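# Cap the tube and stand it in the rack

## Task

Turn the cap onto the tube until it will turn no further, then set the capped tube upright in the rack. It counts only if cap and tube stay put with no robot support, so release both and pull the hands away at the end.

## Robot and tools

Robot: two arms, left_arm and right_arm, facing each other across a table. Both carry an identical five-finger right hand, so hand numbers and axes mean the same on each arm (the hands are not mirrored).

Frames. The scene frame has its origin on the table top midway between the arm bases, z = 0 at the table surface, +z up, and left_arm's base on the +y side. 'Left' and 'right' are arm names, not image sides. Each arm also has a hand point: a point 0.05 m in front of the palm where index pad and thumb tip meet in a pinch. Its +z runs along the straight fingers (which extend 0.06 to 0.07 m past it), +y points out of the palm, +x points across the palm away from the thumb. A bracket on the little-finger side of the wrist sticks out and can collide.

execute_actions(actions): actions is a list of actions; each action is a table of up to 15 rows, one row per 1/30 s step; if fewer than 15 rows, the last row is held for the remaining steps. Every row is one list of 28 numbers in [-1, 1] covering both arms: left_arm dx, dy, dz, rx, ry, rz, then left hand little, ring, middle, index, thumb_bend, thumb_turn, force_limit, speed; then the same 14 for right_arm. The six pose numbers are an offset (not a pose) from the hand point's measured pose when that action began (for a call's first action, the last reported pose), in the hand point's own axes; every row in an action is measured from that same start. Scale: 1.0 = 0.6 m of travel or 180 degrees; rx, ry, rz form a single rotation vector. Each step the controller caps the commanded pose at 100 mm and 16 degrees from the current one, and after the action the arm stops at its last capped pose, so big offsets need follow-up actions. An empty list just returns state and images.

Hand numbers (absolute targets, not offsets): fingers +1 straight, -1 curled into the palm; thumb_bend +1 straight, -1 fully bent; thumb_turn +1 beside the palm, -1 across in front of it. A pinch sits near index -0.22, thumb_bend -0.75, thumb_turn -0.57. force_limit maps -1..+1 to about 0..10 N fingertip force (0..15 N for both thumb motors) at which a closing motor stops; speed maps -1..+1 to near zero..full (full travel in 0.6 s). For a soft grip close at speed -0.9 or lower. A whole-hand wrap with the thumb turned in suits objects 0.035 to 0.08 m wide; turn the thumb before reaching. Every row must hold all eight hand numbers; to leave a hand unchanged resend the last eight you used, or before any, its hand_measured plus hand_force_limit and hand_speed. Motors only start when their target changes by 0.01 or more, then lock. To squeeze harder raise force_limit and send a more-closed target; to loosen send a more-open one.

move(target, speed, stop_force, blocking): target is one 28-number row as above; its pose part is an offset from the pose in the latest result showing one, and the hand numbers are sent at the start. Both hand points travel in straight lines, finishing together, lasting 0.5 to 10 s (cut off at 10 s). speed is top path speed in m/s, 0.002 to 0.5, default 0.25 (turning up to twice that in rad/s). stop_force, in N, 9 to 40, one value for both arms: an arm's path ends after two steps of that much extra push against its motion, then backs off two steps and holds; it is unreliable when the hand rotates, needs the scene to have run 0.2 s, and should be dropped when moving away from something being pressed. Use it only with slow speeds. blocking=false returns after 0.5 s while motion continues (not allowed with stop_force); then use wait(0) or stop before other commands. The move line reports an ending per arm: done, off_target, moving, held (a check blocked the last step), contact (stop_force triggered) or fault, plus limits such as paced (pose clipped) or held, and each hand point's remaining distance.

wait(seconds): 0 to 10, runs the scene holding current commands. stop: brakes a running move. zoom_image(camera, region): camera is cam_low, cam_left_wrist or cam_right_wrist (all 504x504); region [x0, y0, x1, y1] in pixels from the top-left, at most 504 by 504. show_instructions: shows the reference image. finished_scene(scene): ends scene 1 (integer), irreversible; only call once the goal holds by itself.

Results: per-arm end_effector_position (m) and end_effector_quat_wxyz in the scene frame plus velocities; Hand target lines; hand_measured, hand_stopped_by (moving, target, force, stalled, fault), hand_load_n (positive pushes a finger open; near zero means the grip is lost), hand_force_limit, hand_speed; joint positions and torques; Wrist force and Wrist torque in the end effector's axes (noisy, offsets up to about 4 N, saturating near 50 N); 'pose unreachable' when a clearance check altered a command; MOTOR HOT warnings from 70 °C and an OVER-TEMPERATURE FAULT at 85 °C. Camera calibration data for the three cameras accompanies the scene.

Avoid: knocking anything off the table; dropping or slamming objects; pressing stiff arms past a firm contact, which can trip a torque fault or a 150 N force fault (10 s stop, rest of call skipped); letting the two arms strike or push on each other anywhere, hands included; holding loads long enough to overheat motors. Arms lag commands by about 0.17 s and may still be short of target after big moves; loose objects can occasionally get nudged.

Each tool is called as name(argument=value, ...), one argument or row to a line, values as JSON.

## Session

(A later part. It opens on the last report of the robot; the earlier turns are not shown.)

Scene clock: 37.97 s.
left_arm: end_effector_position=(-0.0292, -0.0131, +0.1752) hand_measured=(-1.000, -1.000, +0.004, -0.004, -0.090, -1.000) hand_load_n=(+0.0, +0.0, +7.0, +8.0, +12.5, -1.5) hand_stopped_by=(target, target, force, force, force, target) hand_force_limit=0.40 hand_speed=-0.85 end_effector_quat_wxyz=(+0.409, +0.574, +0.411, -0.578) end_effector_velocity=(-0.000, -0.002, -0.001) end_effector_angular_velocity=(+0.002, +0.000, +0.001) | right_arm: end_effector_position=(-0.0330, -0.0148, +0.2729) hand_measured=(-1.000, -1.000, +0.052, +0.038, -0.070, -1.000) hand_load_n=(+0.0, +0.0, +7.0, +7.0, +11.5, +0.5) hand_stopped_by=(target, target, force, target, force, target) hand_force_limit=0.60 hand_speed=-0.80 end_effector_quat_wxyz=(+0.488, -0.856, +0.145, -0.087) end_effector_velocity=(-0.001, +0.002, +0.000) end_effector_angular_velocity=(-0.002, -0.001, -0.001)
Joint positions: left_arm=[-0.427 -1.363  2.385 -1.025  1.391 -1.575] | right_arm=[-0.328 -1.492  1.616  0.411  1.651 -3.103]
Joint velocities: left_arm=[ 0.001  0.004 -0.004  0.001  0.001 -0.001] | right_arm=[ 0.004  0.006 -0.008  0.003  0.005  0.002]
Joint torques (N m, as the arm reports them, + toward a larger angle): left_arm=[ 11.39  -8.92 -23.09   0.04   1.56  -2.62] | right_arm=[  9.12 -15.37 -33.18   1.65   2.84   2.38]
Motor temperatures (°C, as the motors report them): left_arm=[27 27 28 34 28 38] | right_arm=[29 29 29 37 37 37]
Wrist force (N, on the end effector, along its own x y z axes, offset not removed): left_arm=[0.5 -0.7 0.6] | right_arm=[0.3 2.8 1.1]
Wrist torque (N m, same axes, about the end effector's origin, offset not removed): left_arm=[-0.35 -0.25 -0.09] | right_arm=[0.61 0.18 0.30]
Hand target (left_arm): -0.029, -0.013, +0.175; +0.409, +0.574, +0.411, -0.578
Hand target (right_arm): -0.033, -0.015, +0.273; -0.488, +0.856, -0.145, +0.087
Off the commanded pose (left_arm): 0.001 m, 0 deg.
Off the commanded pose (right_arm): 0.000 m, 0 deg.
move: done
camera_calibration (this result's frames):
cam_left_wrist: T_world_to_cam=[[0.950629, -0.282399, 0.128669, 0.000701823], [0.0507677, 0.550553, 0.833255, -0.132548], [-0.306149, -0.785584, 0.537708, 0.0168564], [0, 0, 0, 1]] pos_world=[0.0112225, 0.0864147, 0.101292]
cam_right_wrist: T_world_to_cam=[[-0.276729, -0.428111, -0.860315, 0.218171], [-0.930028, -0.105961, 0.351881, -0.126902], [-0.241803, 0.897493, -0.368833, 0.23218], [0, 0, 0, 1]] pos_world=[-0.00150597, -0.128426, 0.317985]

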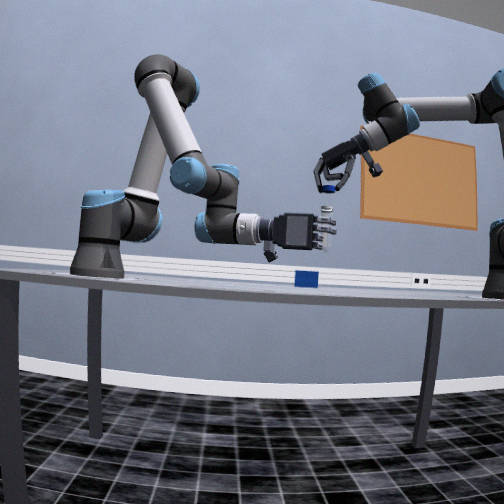

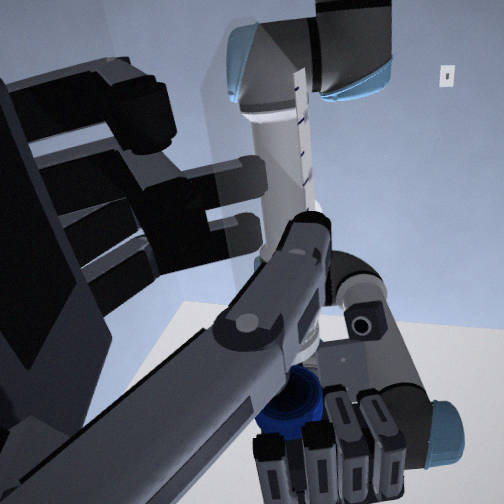

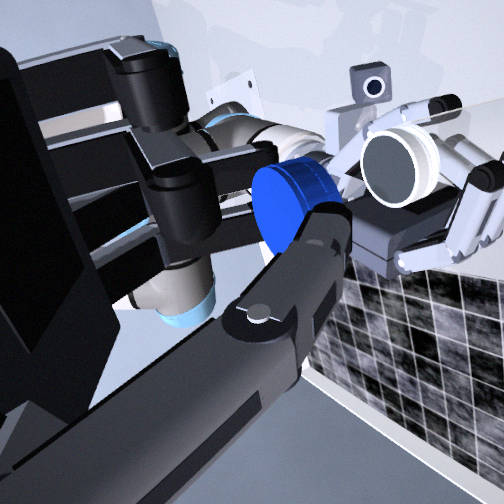

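move(
  target=[0,0,0,0,0,0,-1,-1,-0.3,-0.3,-0.15,-1,0.4,-0.85,0,0.037,0.022,0,0,0,-1,-1,0.05,0.035,-0.09,-1,0.6,-0.8],
  speed=0.05,
)

zoom_image(
  camera="cam_low",
  region=[290,170,370,250],
)

zoom_image(
  camera="cam_right_wrist",
  region=[230,90,430,290],
)

Scene clock: 39.17 s.
left_arm: end_effector_position=(-0.0291, -0.0131, +0.1752) hand_measured=(-1.000, -1.000, +0.004, -0.004, -0.090, -1.000) hand_load_n=(+0.0, +0.0, +7.0, +8.0, +12.5, -1.5) hand_stopped_by=(target, target, force, force, force, target) hand_force_limit=0.40 hand_speed=-0.85 end_effector_quat_wxyz=(+0.409, +0.574, +0.411, -0.578) end_effector_velocity=(-0.000, -0.000, -0.001) end_effector_angular_velocity=(+0.001, -0.001, -0.000) | right_arm: end_effector_position=(-0.0328, -0.0149, +0.2473) hand_measured=(-1.000, -1.000, +0.052, +0.038, -0.070, -1.000) hand_load_n=(+0.0, +0.0, +7.0, +7.0, +11.5, +0.5) hand_stopped_by=(target, target, force, target, force, target) hand_force_limit=0.60 hand_speed=-0.80 end_effector_quat_wxyz=(+0.488, -0.856, +0.145, -0.087) end_effector_velocity=(-0.000, +0.000, -0.002) end_effector_angular_velocity=(+0.001, +0.001, +0.001)
Joint positions: left_arm=[-0.426 -1.363  2.385 -1.025  1.391 -1.575] | right_arm=[-0.328 -1.483  1.672  0.346  1.651 -3.103]
Joint velocities: left_arm=[-0.     0.001 -0.     0.     0.     0.001] | right_arm=[ 0.     0.001  0.004 -0.006 -0.001  0.001]
Joint torques (N m, as the arm reports them, + toward a larger angle): left_arm=[-10.7  -33.65  -2.88  -3.39  -1.31  -2.49] | right_arm=[ -9.99 -14.83  -7.46  -1.93  -2.53  -2.44]
Motor temperatures (°C, as the motors report them): left_arm=[27 27 28 34 28 38] | right_arm=[29 29 29 37 37 37]
Wrist force (N, on the end effector, along its own x y z axes, offset not removed): left_arm=[0.0 -1.8 2.0] | right_arm=[0.6 -1.4 -2.3]
Wrist torque (N m, same axes, about the end effector's origin, offset not removed): left_arm=[-0.57 -0.26 -0.10] | right_arm=[0.09 0.25 -0.17]
Hand target (left_arm): -0.029, -0.013, +0.175; +0.409, +0.574, +0.411, -0.578
Hand target (right_arm): -0.033, -0.015, +0.247; -0.488, +0.856, -0.145, +0.087
Off the commanded pose (left_arm): 0.000 m, 0 deg.
Off the commanded pose (right_arm): 0.000 m, 0 deg.
move: done
camera_calibration (this result's frames):
cam_left_wrist: T_world_to_cam=[[0.950647, -0.282338, 0.128671, 0.000641804], [0.0507276, 0.550547, 0.833261, -0.132543], [-0.306101, -0.78561, 0.537698, 0.0168752], [0, 0, 0, 1]] pos_world=[0.011279, 0.0864098, 0.101287]
cam_right_wrist: T_world_to_cam=[[-0.276736, -0.428145, -0.860296, 0.196174], [-0.930027, -0.105941, 0.35189, -0.117724], [-0.2418, 0.897479, -0.368869, 0.222788], [0, 0, 0, 1]] pos_world=[-0.00132768, -0.128428, 0.292373]

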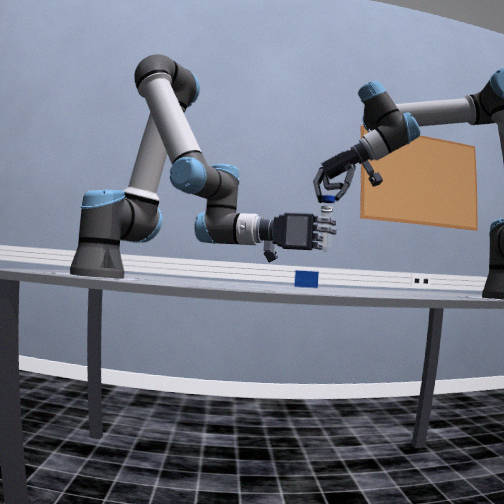

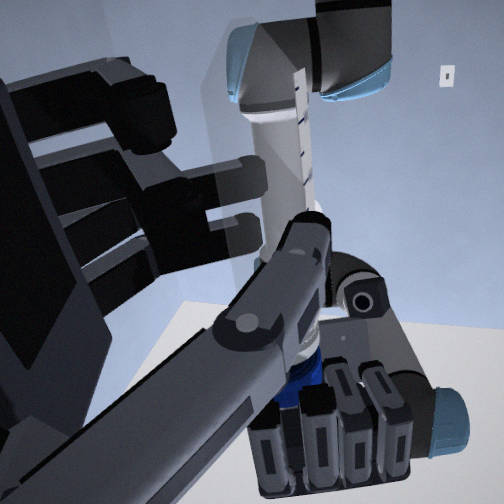

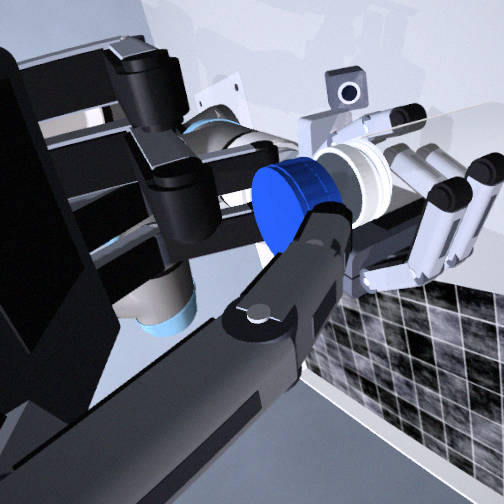

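Region (290, 170, 370, 250) of cam_low's 504x504 image, scaled by 6.300, with more detail than that image has.

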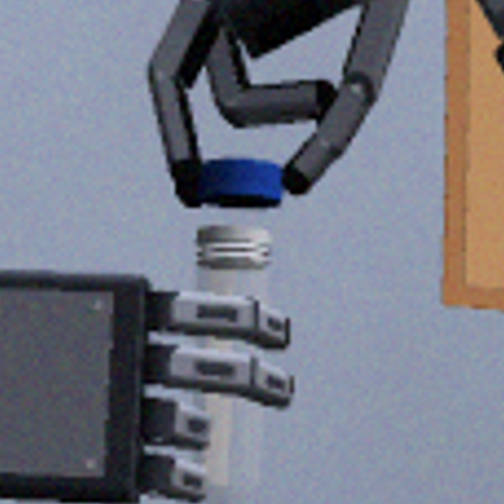

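Region (230, 90, 430, 290) of cam_right_wrist's 504x504 image, scaled by 2.520, with more detail than that image has.

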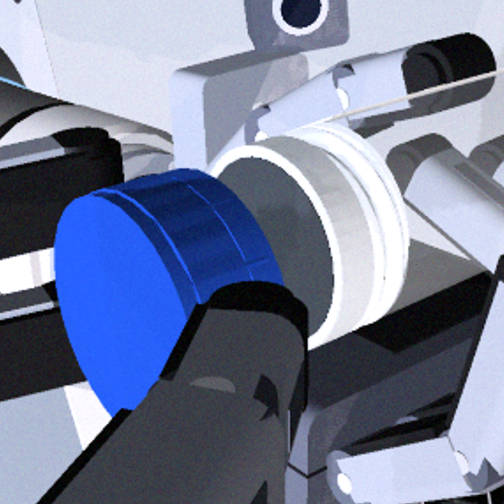

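move(
  target=[0,0,0,0,0,0,-1,-1,-0.3,-0.3,-0.15,-1,0.4,-0.85,0.0047,0.005,0.008,0,0,0,-1,-1,0.05,0.035,-0.09,-1,0.6,-0.8],
  speed=0.02,
)

zoom_image(
  camera="cam_low",
  region=[290,170,370,250],
)

zoom_image(
  camera="cam_right_wrist",
  region=[230,90,430,290],
)

Scene clock: 40.27 s.
left_arm: end_effector_position=(-0.0292, -0.0131, +0.1752) hand_measured=(-1.000, -1.000, +0.004, -0.004, -0.090, -1.000) hand_load_n=(+0.0, +0.0, +7.0, +8.0, +12.5, -1.5) hand_stopped_by=(target, target, force, force, force, target) hand_force_limit=0.40 hand_speed=-0.85 end_effector_quat_wxyz=(+0.409, +0.574, +0.411, -0.578) end_effector_velocity=(+0.000, +0.000, -0.000) end_effector_angular_velocity=(+0.000, -0.002, +0.000) | right_arm: end_effector_position=(-0.0294, -0.0134, +0.2424) hand_measured=(-1.000, -1.000, +0.052, +0.038, -0.070, -1.000) hand_load_n=(+0.0, +0.0, +7.0, +7.0, +11.5, +0.5) hand_stopped_by=(target, target, force, target, force, target) hand_force_limit=0.60 hand_speed=-0.80 end_effector_quat_wxyz=(+0.488, -0.856, +0.145, -0.087) end_effector_velocity=(+0.001, +0.001, -0.002) end_effector_angular_velocity=(+0.001, +0.000, +0.001)
Joint positions: left_arm=[-0.427 -1.363  2.385 -1.025  1.391 -1.575] | right_arm=[-0.336 -1.478  1.679  0.334  1.644 -3.107]
Joint velocities: left_arm=[ 0.     0.001  0.    -0.    -0.     0.001] | right_arm=[-0.002  0.002  0.002 -0.004 -0.003 -0.001]
Joint torques (N m, as the arm reports them, + toward a larger angle): left_arm=[  4.95 -31.36  -3.42  -3.32   0.27  -2.37] | right_arm=[-10.2  -14.74  -8.73  -1.74  -2.61  -2.38]
Motor temperatures (°C, as the motors report them): left_arm=[27 27 28 34 28 38] | right_arm=[29 29 29 37 37 37]
Wrist force (N, on the end effector, along its own x y z axes, offset not removed): left_arm=[1.9 -0.6 0.0] | right_arm=[1.0 -2.3 -3.9]
Wrist torque (N m, same axes, about the end effector's origin, offset not removed): left_arm=[-0.36 -0.48 0.00] | right_arm=[-0.05 0.14 -0.29]
Hand target (left_arm): -0.029, -0.013, +0.175; +0.409, +0.574, +0.411, -0.578
Hand target (right_arm): -0.029, -0.013, +0.242; -0.488, +0.856, -0.145, +0.087
Off the commanded pose (left_arm): 0.000 m, 0 deg.
Off the commanded pose (right_arm): 0.000 m, 0 deg.
move: done
camera_calibration (this result's frames):
cam_left_wrist: T_world_to_cam=[[0.950631, -0.282393, 0.128668, 0.000697138], [0.0507652, 0.550553, 0.833256, -0.132547], [-0.306144, -0.785586, 0.537708, 0.0168577], [0, 0, 0, 1]] pos_world=[0.011227, 0.0864144, 0.101292]
cam_right_wrist: T_world_to_cam=[[-0.276729, -0.428155, -0.860293, 0.193577], [-0.930032, -0.105926, 0.35188, -0.11266], [-0.241786, 0.897476, -0.368885, 0.220537], [0, 0, 0, 1]] pos_world=[0.00211385, -0.126979, 0.287528]

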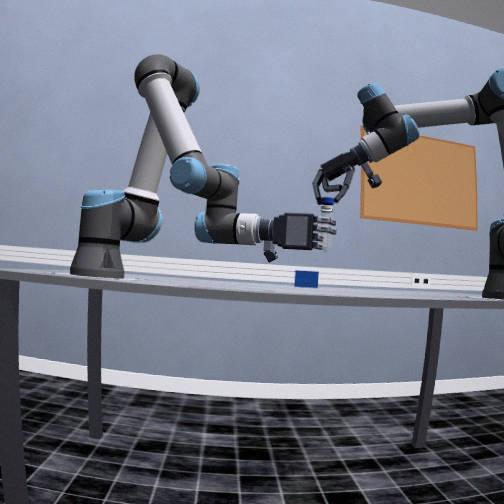

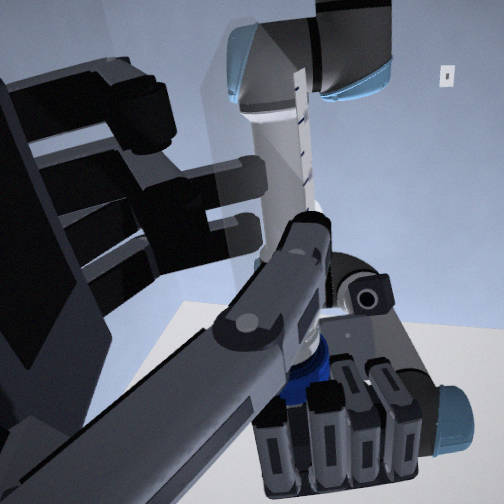

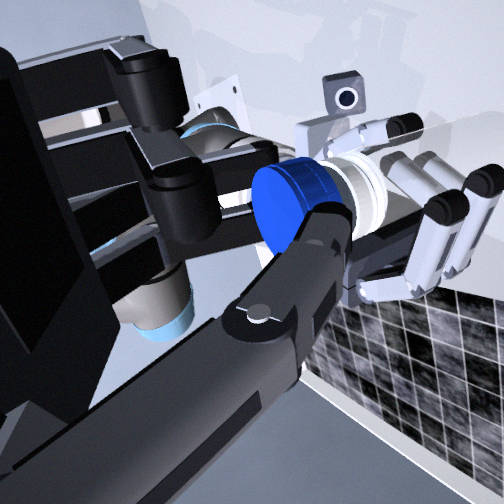

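Region (290, 170, 370, 250) of cam_low's 504x504 image, scaled by 6.300, with more detail than that image has.

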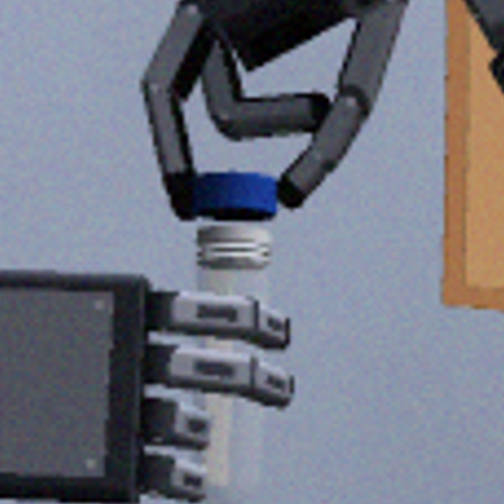

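Region (230, 90, 430, 290) of cam_right_wrist's 504x504 image, scaled by 2.520, with more detail than that image has.

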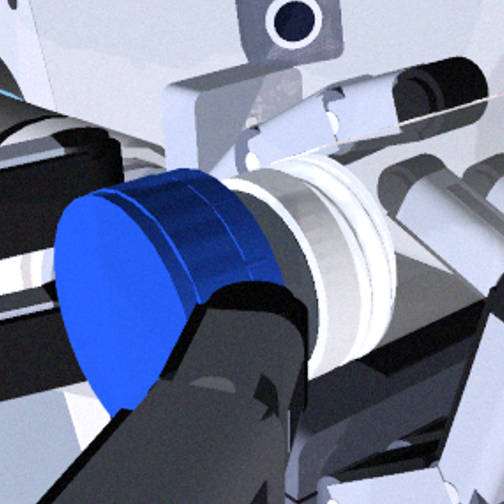

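Slightly past in y; down 9 mm, back 0.7.

move(
  target=[0,0,0,0,0,0,-1,-1,-0.3,-0.3,-0.15,-1,0.4,-0.85,0.0005,0.0137,0.0065,0,0,0,-1,-1,0.05,0.035,-0.09,-1,0.6,-0.8],
  speed=0.01,
)

zoom_image(
  camera="cam_low",
  region=[290,170,370,250],
)

zoom_image(
  camera="cam_right_wrist",
  region=[230,90,430,290],
)

Scene clock: 41.60 s.
left_arm: end_effector_position=(-0.0292, -0.0131, +0.1752) hand_measured=(-1.000, -1.000, +0.004, -0.004, -0.090, -1.000) hand_load_n=(+0.0, +0.0, +7.5, +7.5, +12.0, -2.5) hand_stopped_by=(target, target, force, force, force, target) hand_force_limit=0.40 hand_speed=-0.85 end_effector_quat_wxyz=(+0.409, +0.574, +0.411, -0.578) end_effector_velocity=(+0.000, +0.000, +0.001) end_effector_angular_velocity=(-0.001, +0.001, -0.000) | right_arm: end_effector_position=(-0.0293, -0.0143, +0.2336) hand_measured=(-1.000, -1.000, +0.052, +0.038, -0.070, -1.000) hand_load_n=(+0.0, +0.0, +7.0, +6.5, +11.5, +0.5) hand_stopped_by=(target, target, force, target, force, target) hand_force_limit=0.60 hand_speed=-0.80 end_effector_quat_wxyz=(+0.488, -0.856, +0.145, -0.087) end_effector_velocity=(+0.000, +0.000, -0.002) end_effector_angular_velocity=(+0.001, +0.001, -0.001)
Joint positions: left_arm=[-0.427 -1.363  2.385 -1.025  1.391 -1.575] | right_arm=[-0.337 -1.476  1.699  0.311  1.643 -3.107]
Joint velocities: left_arm=[ 0.    -0.002  0.    -0.     0.    -0.001] | right_arm=[-0.     0.001  0.005 -0.006 -0.     0.002]
Joint torques (N m, as the arm reports them, + toward a larger angle): left_arm=[  8.1  -31.06  -3.85  -3.21   1.32  -2.27] | right_arm=[ -9.8  -13.9   -6.71  -1.28  -2.47  -2.37]
Motor temperatures (°C, as the motors report them): left_arm=[27 27 28 34 28 38] | right_arm=[29 29 29 37 37 37]
Wrist force (N, on the end effector, along its own x y z axes, offset not removed): left_arm=[3.5 -2.0 1.0] | right_arm=[1.0 -4.3 -1.8]
Wrist torque (N m, same axes, about the end effector's origin, offset not removed): left_arm=[-0.56 -0.38 -0.06] | right_arm=[-0.11 -0.07 0.06]
Hand target (left_arm): -0.029, -0.013, +0.175; +0.409, +0.574, +0.411, -0.578
Hand target (right_arm): -0.029, -0.014, +0.233; -0.488, +0.856, -0.145, +0.087
Off the commanded pose (left_arm): 0.000 m, 0 deg.
Off the commanded pose (right_arm): 0.000 m, 0 deg.
move: done
camera_calibration (this result's frames):
cam_left_wrist: T_world_to_cam=[[0.950632, -0.282394, 0.128657, 0.000698768], [0.0507735, 0.55055, 0.833257, -0.132547], [-0.306139, -0.785588, 0.537708, 0.0168583], [0, 0, 0, 1]] pos_world=[0.0112266, 0.0864146, 0.101291]
cam_right_wrist: T_world_to_cam=[[-0.276719, -0.428109, -0.860319, 0.185658], [-0.930038, -0.105938, 0.35186, -0.109585], [-0.241775, 0.897496, -0.368843, 0.21807], [0, 0, 0, 1]] pos_world=[0.00218115, -0.127844, 0.278717]

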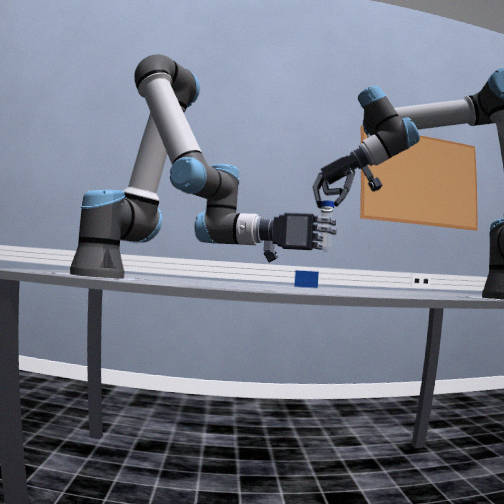

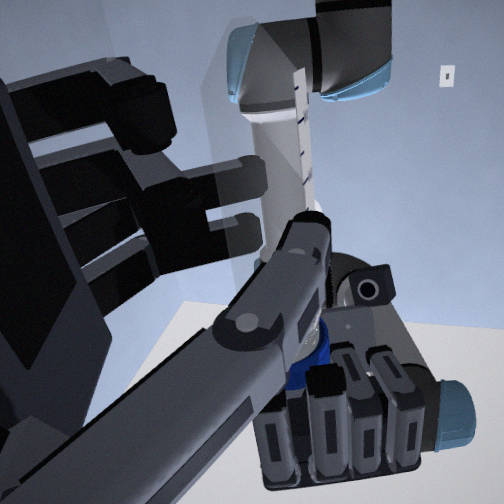

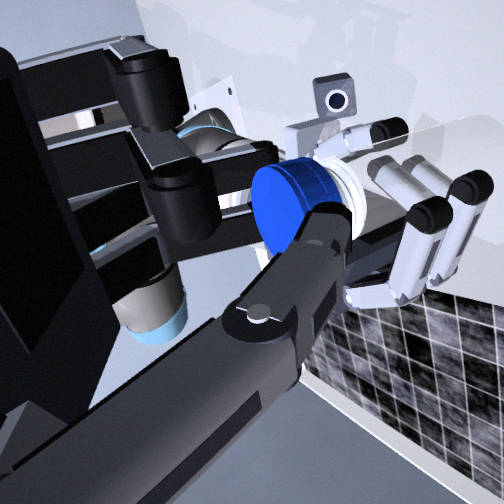

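Region (290, 170, 370, 250) of cam_low's 504x504 image, scaled by 6.300, with more detail than that image has.

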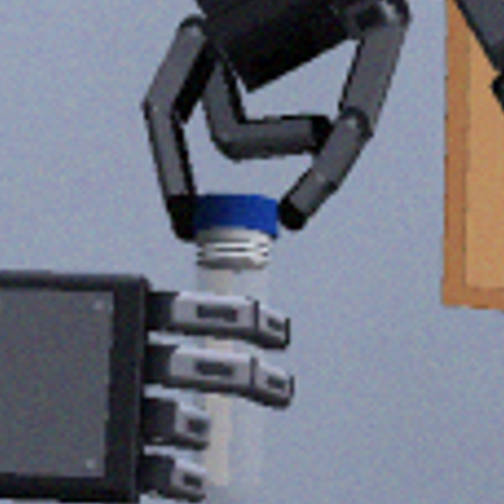

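Region (230, 90, 430, 290) of cam_right_wrist's 504x504 image, scaled by 2.520, with more detail than that image has.

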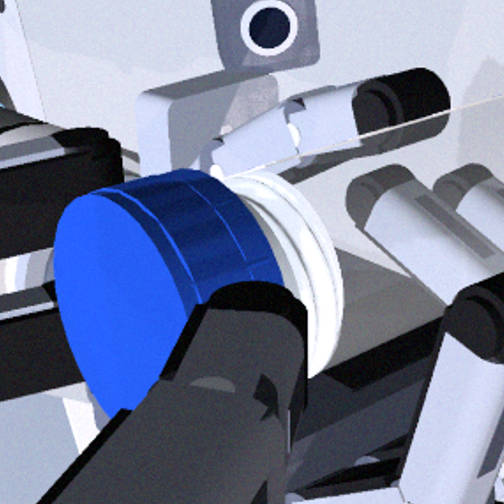

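On. Release and rotate back 40°.

move(
  target=[0,0,0,0,0,0,-1,-1,-0.3,-0.3,-0.15,-1,0.4,-0.85,0,0,0,0,0,0,-1,-1,0.3,0.3,0.25,-1,0.6,-0.7],
)

move(
  target=[0,0,0,0,0,0,-1,-1,-0.3,-0.3,-0.15,-1,0.4,-0.85,0.0085,0.005,-0.0085,0,-0.1935,-0.109,-1,-1,0.3,0.3,0.25,-1,0.6,-0.7],
  speed=0.3,
)

zoom_image(
  camera="cam_low",
  region=[290,170,370,250],
)

Scene clock: 43.17 s.
left_arm: end_effector_position=(-0.0292, -0.0131, +0.1752) hand_measured=(-1.000, -1.000, +0.004, -0.004, -0.090, -1.000) hand_load_n=(+0.0, +0.0, +7.0, +8.0, +12.0, -1.5) hand_stopped_by=(target, target, force, force, force, target) hand_force_limit=0.40 hand_speed=-0.85 end_effector_quat_wxyz=(+0.409, +0.574, +0.411, -0.578) end_effector_velocity=(+0.000, +0.000, -0.000) end_effector_angular_velocity=(+0.000, -0.001, +0.000) | right_arm: end_effector_position=(-0.0293, -0.0143, +0.2336) hand_measured=(-1.000, -1.000, +0.300, +0.300, +0.250, -1.000) hand_load_n=(+0.0, +0.0, +0.0, +0.0, +0.0, +0.0) hand_stopped_by=(target, target, target, target, target, target) hand_force_limit=0.60 hand_speed=-0.70 end_effector_quat_wxyz=(+0.488, -0.856, +0.145, -0.087) end_effector_velocity=(+0.000, +0.000, +0.001) end_effector_angular_velocity=(+0.002, -0.002, -0.000)
Joint positions: left_arm=[-0.427 -1.363  2.385 -1.025  1.391 -1.575] | right_arm=[-0.337 -1.476  1.699  0.311  1.643 -3.107]
Joint velocities: left_arm=[-0.  0.  0. -0. -0.  0.] | right_arm=[-0.    -0.001  0.    -0.002  0.    -0.001]
Joint torques (N m, as the arm reports them, + toward a larger angle): left_arm=[  7.65 -30.27  -3.97  -3.31   1.2   -2.1 ] | right_arm=[ -2.68 -31.45 -32.79   1.68   0.44  -0.79]
Motor temperatures (°C, as the motors report them): left_arm=[27 27 28 34 28 38] | right_arm=[29 29 29 37 37 37]
Wrist force (N, on the end effector, along its own x y z axes, offset not removed): left_arm=[1.8 -1.2 1.3] | right_arm=[0.0 -1.4 -3.5]
Wrist torque (N m, same axes, about the end effector's origin, offset not removed): left_arm=[-0.52 -0.53 -0.01] | right_arm=[0.11 0.30 -0.13]
Hand target (left_arm): -0.029, -0.013, +0.175; +0.409, +0.574, +0.411, -0.578
Hand target (right_arm): -0.029, -0.014, +0.234; -0.488, +0.856, -0.145, +0.087
Off the commanded pose (left_arm): 0.000 m, 0 deg.
Off the commanded pose (right_arm): 0.000 m, 0 deg.
move: done
camera_calibration (this result's frames):
cam_left_wrist: T_world_to_cam=[[0.950632, -0.282393, 0.128656, 0.00069899], [0.0507749, 0.550549, 0.833257, -0.132547], [-0.306138, -0.785589, 0.537708, 0.0168584], [0, 0, 0, 1]] pos_world=[0.0112266, 0.0864147, 0.101291]
cam_right_wrist: T_world_to_cam=[[-0.276723, -0.428148, -0.860298, 0.185635], [-0.930033, -0.105935, 0.351875, -0.109575], [-0.241791, 0.897478, -0.368877, 0.218067], [0, 0, 0, 1]] pos_world=[0.00218722, -0.127839, 0.278698]

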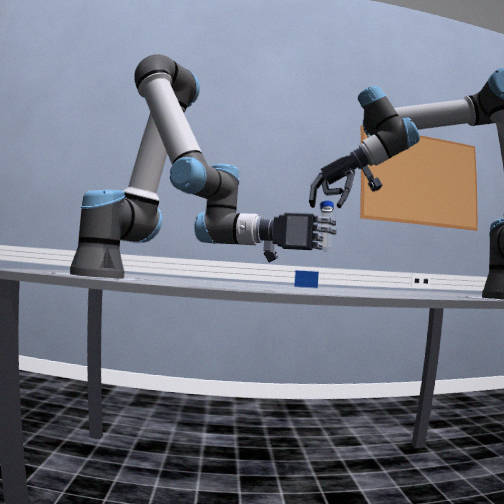

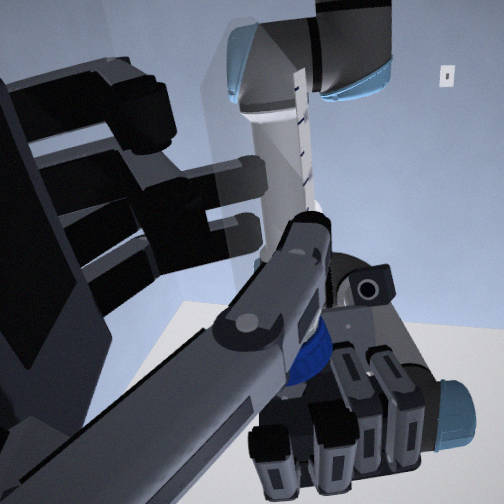

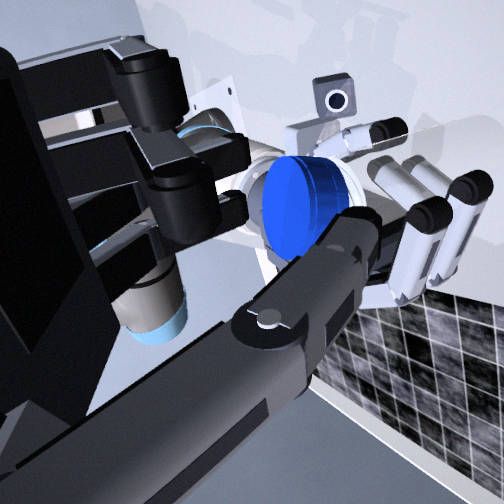

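Scene clock: 44.93 s.
left_arm: end_effector_position=(-0.0292, -0.0131, +0.1752) hand_measured=(-1.000, -1.000, +0.004, -0.004, -0.090, -1.000) hand_load_n=(+0.0, +0.0, +7.0, +8.0, +12.0, -1.5) hand_stopped_by=(target, target, force, force, force, target) hand_force_limit=0.40 hand_speed=-0.85 end_effector_quat_wxyz=(+0.409, +0.574, +0.411, -0.578) end_effector_velocity=(+0.001, -0.000, +0.000) end_effector_angular_velocity=(-0.001, +0.001, +0.001) | right_arm: end_effector_position=(-0.0264, -0.0216, +0.2336) hand_measured=(-1.000, -1.000, +0.300, +0.300, +0.250, -1.000) hand_load_n=(+0.0, +0.0, +0.0, +0.0, +0.0, +0.0) hand_stopped_by=(target, target, target, target, target, target) hand_force_limit=0.60 hand_speed=-0.70 end_effector_quat_wxyz=(-0.488, +0.855, +0.152, -0.091) end_effector_velocity=(-0.000, +0.000, -0.000) end_effector_angular_velocity=(-0.003, -0.001, +0.012)
Joint positions: left_arm=[-0.427 -1.363  2.385 -1.025  1.391 -1.575] | right_arm=[-0.636 -1.364  1.608  0.527  0.816 -3.721]
Joint velocities: left_arm=[ 0.001 -0.001 -0.    -0.    -0.001 -0.001] | right_arm=[-0.001  0.007 -0.008  0.013 -0.008 -0.015]
Joint torques (N m, as the arm reports them, + toward a larger angle): left_arm=[  8.96 -30.13  -4.79  -3.21   1.16  -2.11] | right_arm=[ -9.96 -18.87 -31.03   2.74  -3.26  -2.43]
Motor temperatures (°C, as the motors report them): left_arm=[27 27 28 34 28 38] | right_arm=[29 29 29 37 37 37]
Wrist force (N, on the end effector, along its own x y z axes, offset not removed): left_arm=[1.8 0.3 1.0] | right_arm=[3.1 -2.0 -1.8]
Wrist torque (N m, same axes, about the end effector's origin, offset not removed): left_arm=[-0.22 -0.49 0.01] | right_arm=[-0.23 -0.25 0.22]
Hand target (left_arm): -0.029, -0.013, +0.175; +0.409, +0.574, +0.411, -0.578
Hand target (right_arm): -0.026, -0.022, +0.234; -0.488, +0.855, +0.153, -0.091
Off the commanded pose (left_arm): 0.000 m, 0 deg.
Off the commanded pose (right_arm): 0.000 m, 0 deg.
move: done
camera_calibration (this result's frames):
cam_left_wrist: T_world_to_cam=[[0.950632, -0.282394, 0.128656, 0.000699056], [0.0507748, 0.550549, 0.833257, -0.132547], [-0.306138, -0.785589, 0.537708, 0.0168586], [0, 0, 0, 1]] pos_world=[0.0112265, 0.0864148, 0.101291]
cam_right_wrist: T_world_to_cam=[[0.0508872, -0.509535, -0.858944, 0.189849], [-0.640834, -0.676311, 0.36323, -0.114909], [-0.765991, 0.531956, -0.360943, 0.201746], [0, 0, 0, 1]] pos_world=[0.0712372, -0.0882994, 0.277627]

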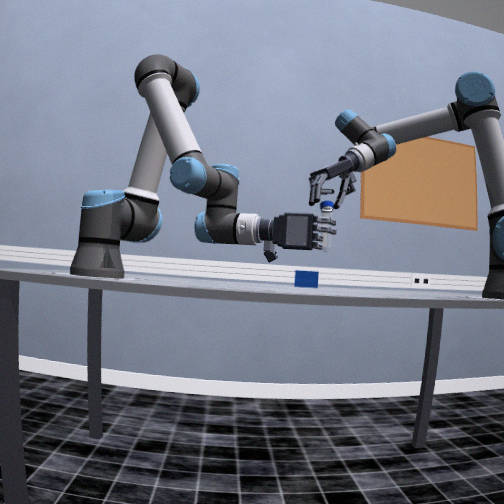

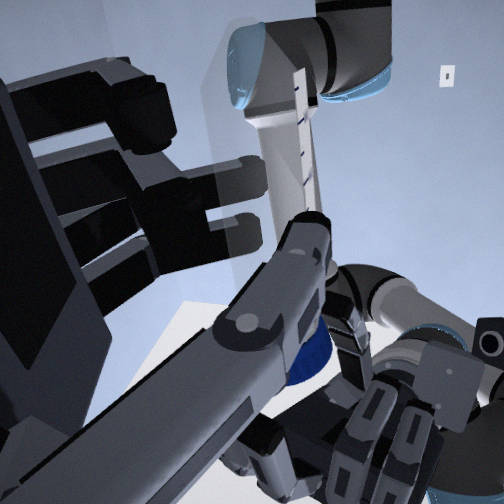

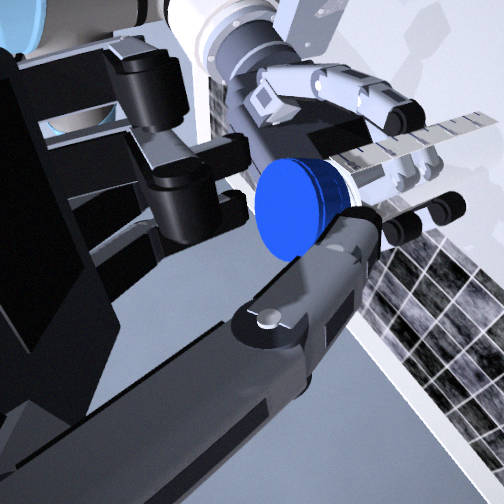

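Region (290, 170, 370, 250) of cam_low's 504x504 image, scaled by 6.300, with more detail than that image has.

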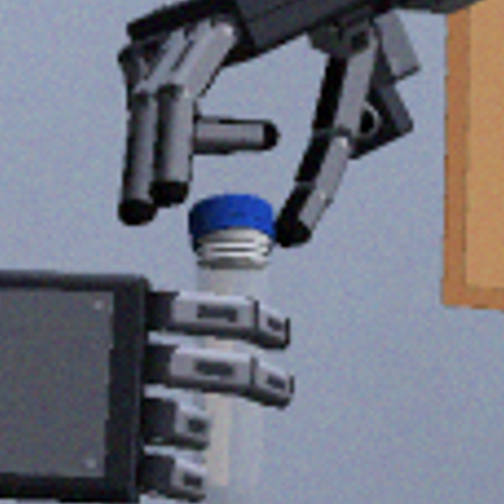

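move(
  target=[0,0,0,0,0,0,-1,-1,-0.3,-0.3,-0.15,-1,0.4,-0.85,0,0.0045,0.0015,0,0,0,-1,-1,0.2,0.19,0.07,-1,0.6,-0.6],
  speed=0.02,
)

move(
  target=[0,0,0,0,0,0,-1,-1,-0.3,-0.3,-0.15,-1,0.4,-0.85,0,0,0,0,0,0,-1,-1,0.05,0.035,-0.09,-1,0.2,-0.85],
)

zoom_image(
  camera="cam_low",
  region=[290,170,370,250],
)

Scene clock: 45.90 s.
left_arm: end_effector_position=(-0.0292, -0.0131, +0.1752) hand_measured=(-1.000, -1.000, +0.004, -0.004, -0.090, -1.000) hand_load_n=(+0.0, +0.0, +7.0, +8.0, +12.0, -1.5) hand_stopped_by=(target, target, force, force, force, target) hand_force_limit=0.40 hand_speed=-0.85 end_effector_quat_wxyz=(+0.409, +0.574, +0.411, -0.578) end_effector_velocity=(-0.000, -0.000, +0.001) end_effector_angular_velocity=(-0.002, +0.001, -0.000) | right_arm: end_effector_position=(-0.0262, -0.0221, +0.2308) hand_measured=(-1.000, -1.000, +0.200, +0.190, +0.070, -1.000) hand_load_n=(+0.0, +0.0, +0.0, +0.0, +0.0, +0.0) hand_stopped_by=(target, target, target, target, target, target) hand_force_limit=0.60 hand_speed=-0.60 end_effector_quat_wxyz=(-0.488, +0.855, +0.152, -0.091) end_effector_velocity=(-0.000, -0.000, -0.001) end_effector_angular_velocity=(+0.000, +0.001, -0.001)
Joint positions: left_arm=[-0.427 -1.363  2.385 -1.025  1.391 -1.575] | right_arm=[-0.637 -1.363  1.614  0.52   0.815 -3.722]
Joint velocities: left_arm=[-0.    -0.002 -0.     0.    -0.     0.   ] | right_arm=[-0.    -0.001  0.003 -0.003 -0.     0.002]
Joint torques (N m, as the arm reports them, + toward a larger angle): left_arm=[  8.46 -30.19  -4.4   -3.41   1.19  -2.02] | right_arm=[-10.93 -35.33  -6.96  -0.85  -3.34   2.31]
Motor temperatures (°C, as the motors report them): left_arm=[27 27 28 34 28 38] | right_arm=[29 29 29 37 37 37]
Wrist force (N, on the end effector, along its own x y z axes, offset not removed): left_arm=[0.8 -1.0 1.7] | right_arm=[-4.5 0.1 1.7]
Wrist torque (N m, same axes, about the end effector's origin, offset not removed): left_arm=[-0.53 -0.34 -0.09] | right_arm=[0.06 0.75 -0.12]
Hand target (left_arm): -0.029, -0.013, +0.175; +0.409, +0.574, +0.411, -0.578
Hand target (right_arm): -0.026, -0.022, +0.231; -0.488, +0.855, +0.152, -0.091
Off the commanded pose (left_arm): 0.000 m, 0 deg.
Off the commanded pose (right_arm): 0.000 m, 0 deg.
move: done
camera_calibration (this result's frames):
cam_left_wrist: T_world_to_cam=[[0.950632, -0.282394, 0.128656, 0.000699043], [0.0507749, 0.550549, 0.833257, -0.132547], [-0.306138, -0.785589, 0.537708, 0.0168585], [0, 0, 0, 1]] pos_world=[0.0112265, 0.0864147, 0.101291]
cam_right_wrist: T_world_to_cam=[[0.0508739, -0.509635, -0.858885, 0.187222], [-0.640777, -0.676304, 0.363343, -0.114195], [-0.76604, 0.531869, -0.360969, 0.201195], [0, 0, 0, 1]] pos_world=[0.0714256, -0.0888249, 0.274919]

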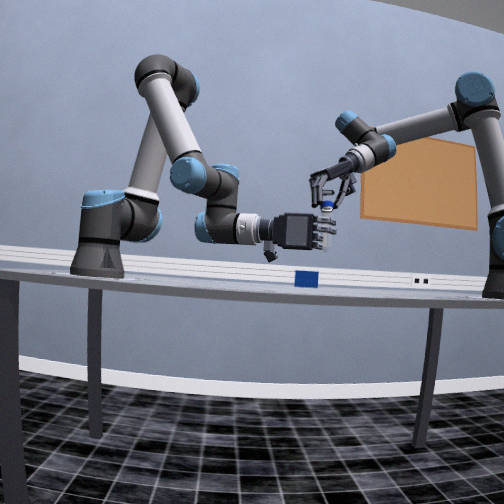

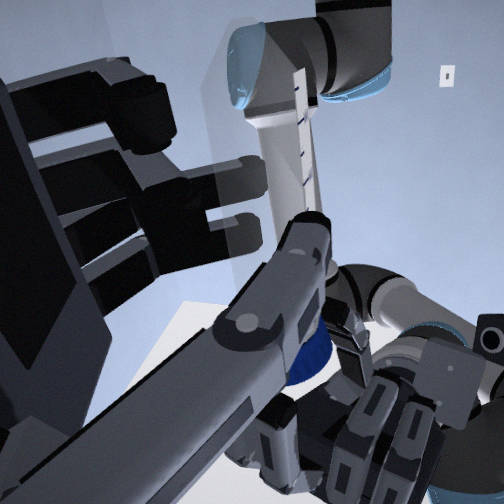

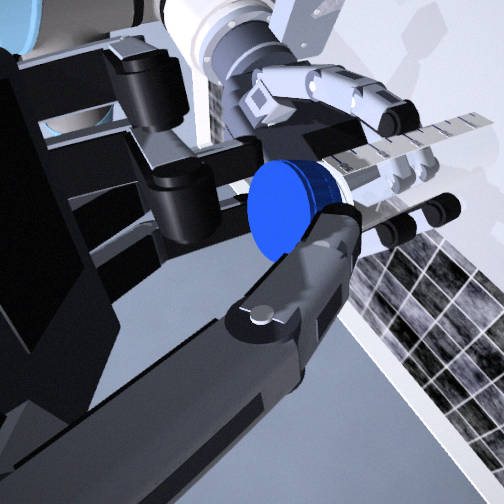

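Scene clock: 46.90 s.
left_arm: end_effector_position=(-0.0292, -0.0131, +0.1752) hand_measured=(-1.000, -1.000, +0.004, -0.004, -0.090, -1.000) hand_load_n=(+0.0, +0.0, +5.5, +10.0, +11.5, -1.0) hand_stopped_by=(target, target, force, force, force, target) hand_force_limit=0.40 hand_speed=-0.85 end_effector_quat_wxyz=(+0.409, +0.574, +0.411, -0.578) end_effector_velocity=(+0.000, +0.000, +0.001) end_effector_angular_velocity=(-0.001, +0.001, +0.000) | right_arm: end_effector_position=(-0.0262, -0.0221, +0.2309) hand_measured=(-1.000, -1.000, +0.052, +0.038, -0.040, -1.000) hand_load_n=(+0.0, +0.0, +5.5, +7.0, +8.5, +0.0) hand_stopped_by=(target, target, target, force, force, target) hand_force_limit=0.20 hand_speed=-0.85 end_effector_quat_wxyz=(-0.488, +0.855, +0.152, -0.091) end_effector_velocity=(-0.000, +0.000, +0.000) end_effector_angular_velocity=(+0.000, +0.000, -0.000)
Joint positions: left_arm=[-0.427 -1.363  2.385 -1.025  1.391 -1.575] | right_arm=[-0.637 -1.363  1.614  0.52   0.815 -3.722]
Joint velocities: left_arm=[ 0.001 -0.002  0.     0.     0.    -0.   ] | right_arm=[ 0.    -0.    -0.    -0.     0.     0.001]
Joint torques (N m, as the arm reports them, + toward a larger angle): left_arm=[  9.26 -30.97  -4.02  -3.29   1.27  -1.97] | right_arm=[ -2.12 -27.59 -30.4    3.25  -2.35   1.47]
Motor temperatures (°C, as the motors report them): left_arm=[27 27 28 34 28 38] | right_arm=[29 29 29 37 37 37]
Wrist force (N, on the end effector, along its own x y z axes, offset not removed): left_arm=[2.4 -1.0 5.6] | right_arm=[0.2 -4.6 -0.7]
Wrist torque (N m, same axes, about the end effector's origin, offset not removed): left_arm=[-0.51 -0.37 -0.06] | right_arm=[-0.15 0.75 -0.29]
Hand target (left_arm): -0.029, -0.013, +0.175; +0.409, +0.574, +0.411, -0.578
Hand target (right_arm): -0.026, -0.022, +0.231; -0.488, +0.855, +0.152, -0.091
Off the commanded pose (left_arm): 0.000 m, 0 deg.
Off the commanded pose (right_arm): 0.000 m, 0 deg.
move: done
camera_calibration (this result's frames):
cam_left_wrist: T_world_to_cam=[[0.950632, -0.282393, 0.128656, 0.000699014], [0.0507748, 0.550549, 0.833257, -0.132547], [-0.306138, -0.785589, 0.537708, 0.0168584], [0, 0, 0, 1]] pos_world=[0.0112265, 0.0864147, 0.101291]
cam_right_wrist: T_world_to_cam=[[0.050862, -0.509619, -0.858895, 0.187236], [-0.640783, -0.676303, 0.363334, -0.1142], [-0.766035, 0.531886, -0.360954, 0.201203], [0, 0, 0, 1]] pos_world=[0.0714283, -0.088832, 0.274933]

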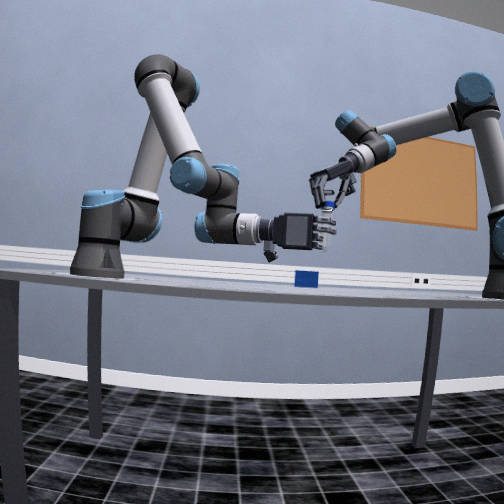

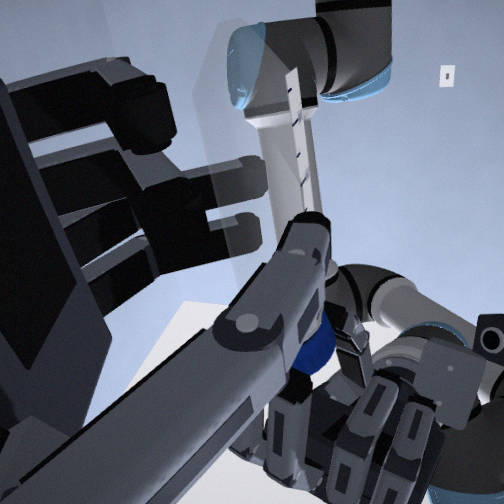

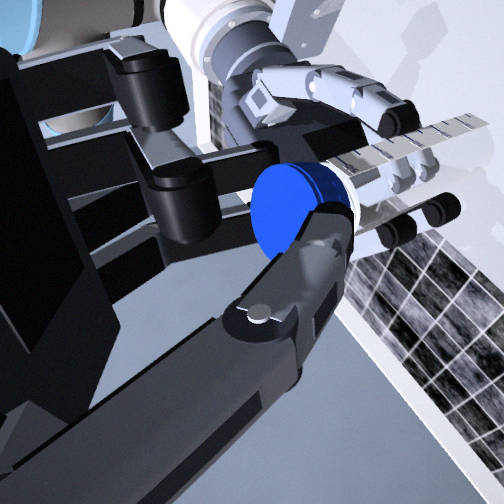

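Region (290, 170, 370, 250) of cam_low's 504x504 image, scaled by 6.300, with more detail than that image has.

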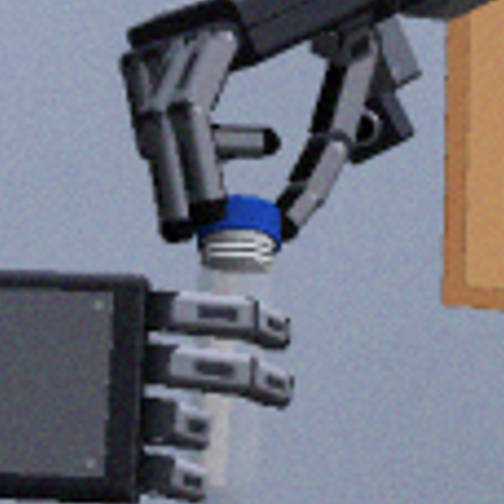

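move(
  target=[0,0,0,0,0,0,-1,-1,-0.3,-0.3,-0.15,-1,0.4,-0.85,-0.0085,-0.0036,0.0062,-0.028,0.039,-0.068,-1,-1,0.05,0.035,-0.09,-1,0.2,-0.85],
  speed=0.1,
)

zoom_image(
  camera="cam_low",
  region=[290,170,370,250],
)

zoom_image(
  camera="cam_right_wrist",
  region=[230,60,480,310],
)

Scene clock: 48.90 s.
left_arm: end_effector_position=(-0.0292, -0.0131, +0.1752) hand_measured=(-1.000, -1.000, +0.004, -0.004, -0.090, -1.000) hand_load_n=(+0.0, +0.0, +6.0, +8.5, +11.0, -2.0) hand_stopped_by=(target, target, force, force, force, target) hand_force_limit=0.40 hand_speed=-0.85 end_effector_quat_wxyz=(+0.409, +0.574, +0.411, -0.578) end_effector_velocity=(+0.000, +0.000, -0.000) end_effector_angular_velocity=(+0.001, +0.000, +0.000) | right_arm: end_effector_position=(-0.0325, -0.0198, +0.2310) hand_measured=(-1.000, -1.000, +0.052, +0.038, -0.040, -1.000) hand_load_n=(+0.0, +0.0, +4.5, +6.0, +9.5, +0.0) hand_stopped_by=(target, target, target, force, force, target) hand_force_limit=0.20 hand_speed=-0.85 end_effector_quat_wxyz=(-0.465, +0.858, +0.216, +0.020) end_effector_velocity=(-0.000, +0.000, -0.000) end_effector_angular_velocity=(-0.000, -0.011, -0.001)
Joint positions: left_arm=[-0.427 -1.363  2.385 -1.025  1.391 -1.575] | right_arm=[-0.512 -1.404  1.605  0.506  1.057 -3.829]
Joint velocities: left_arm=[ 0.     0.001  0.    -0.     0.    -0.001] | right_arm=[ 0.006 -0.001 -0.    -0.002  0.012 -0.003]
Joint torques (N m, as the arm reports them, + toward a larger angle): left_arm=[  8.4  -31.14  -3.6   -3.3    0.86  -2.01] | right_arm=[  9.95 -34.54 -32.06  -1.39   1.86  -2.29]
Motor temperatures (°C, as the motors report them): left_arm=[27 27 28 34 28 38] | right_arm=[29 29 29 37 37 37]
Wrist force (N, on the end effector, along its own x y z axes, offset not removed): left_arm=[0.8 -2.7 0.9] | right_arm=[5.5 -3.1 -2.5]
Wrist torque (N m, same axes, about the end effector's origin, offset not removed): left_arm=[-0.44 -0.39 0.09] | right_arm=[-0.40 -0.32 0.37]
Hand target (left_arm): -0.029, -0.013, +0.175; +0.409, +0.574, +0.411, -0.578
Hand target (right_arm): -0.032, -0.020, +0.231; -0.465, +0.858, +0.216, +0.021
Off the commanded pose (left_arm): 0.000 m, 0 deg.
Off the commanded pose (right_arm): 0.000 m, 0 deg.
move: done
camera_calibration (this result's frames):
cam_left_wrist: T_world_to_cam=[[0.950629, -0.282403, 0.128656, 0.000701264], [0.0507802, 0.550548, 0.833257, -0.132547], [-0.306145, -0.785586, 0.537708, 0.0168577], [0, 0, 0, 1]] pos_world=[0.011225, 0.0864145, 0.101291]
cam_right_wrist: T_world_to_cam=[[0.272073, -0.506161, -0.8184, 0.186708], [-0.710009, -0.679646, 0.184306, -0.0776718], [-0.64951, 0.530926, -0.544292, 0.241321], [0, 0, 0, 1]] pos_world=[0.0507945, -0.0864086, 0.298466]

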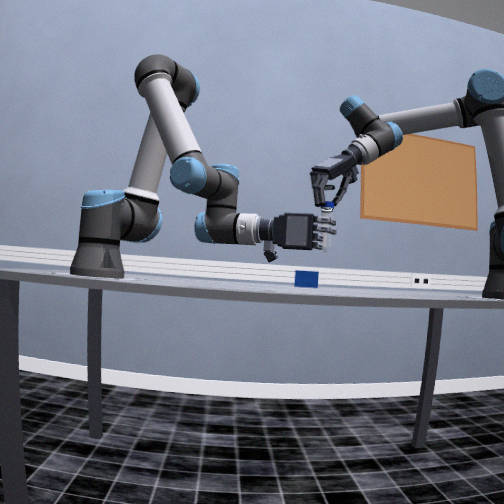

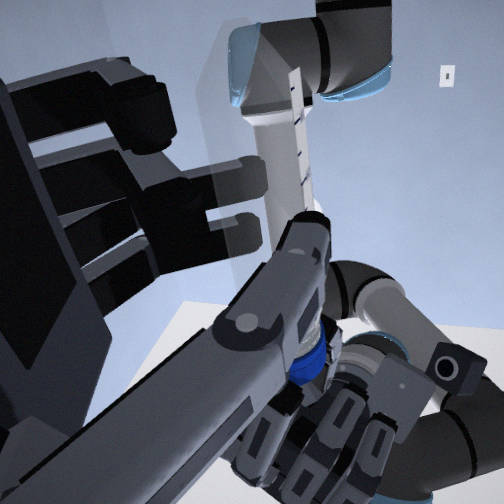

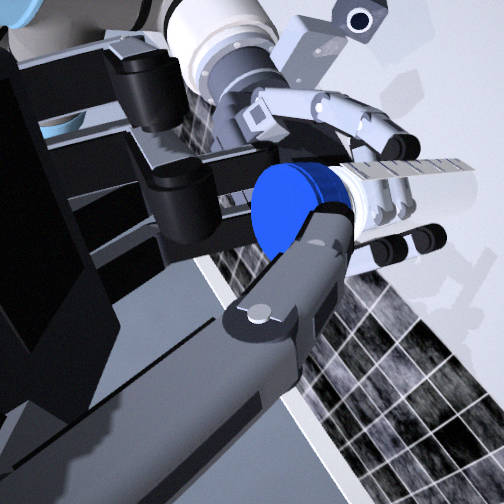

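Region (290, 170, 370, 250) of cam_low's 504x504 image, scaled by 6.300, with more detail than that image has.

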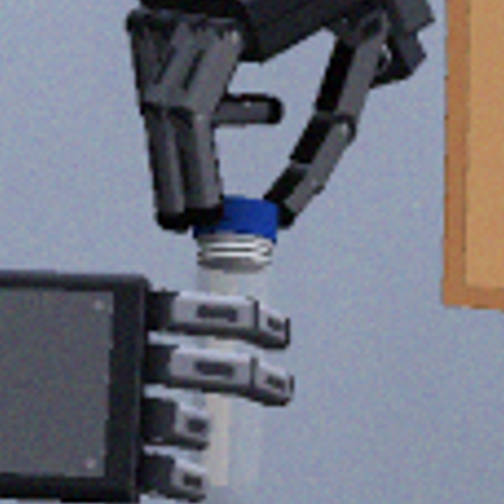

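Region (230, 60, 480, 310) of cam_right_wrist's 504x504 image, scaled by 2.016, with more detail than that image has.

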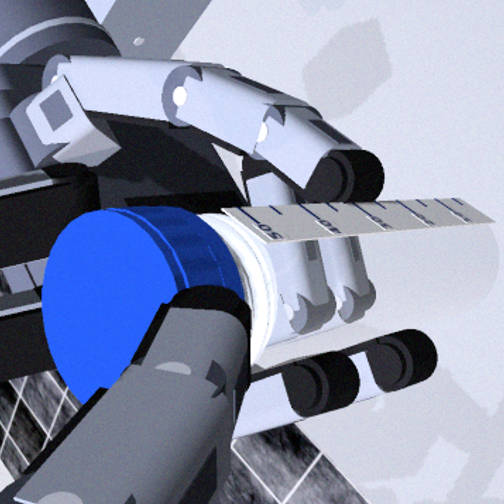

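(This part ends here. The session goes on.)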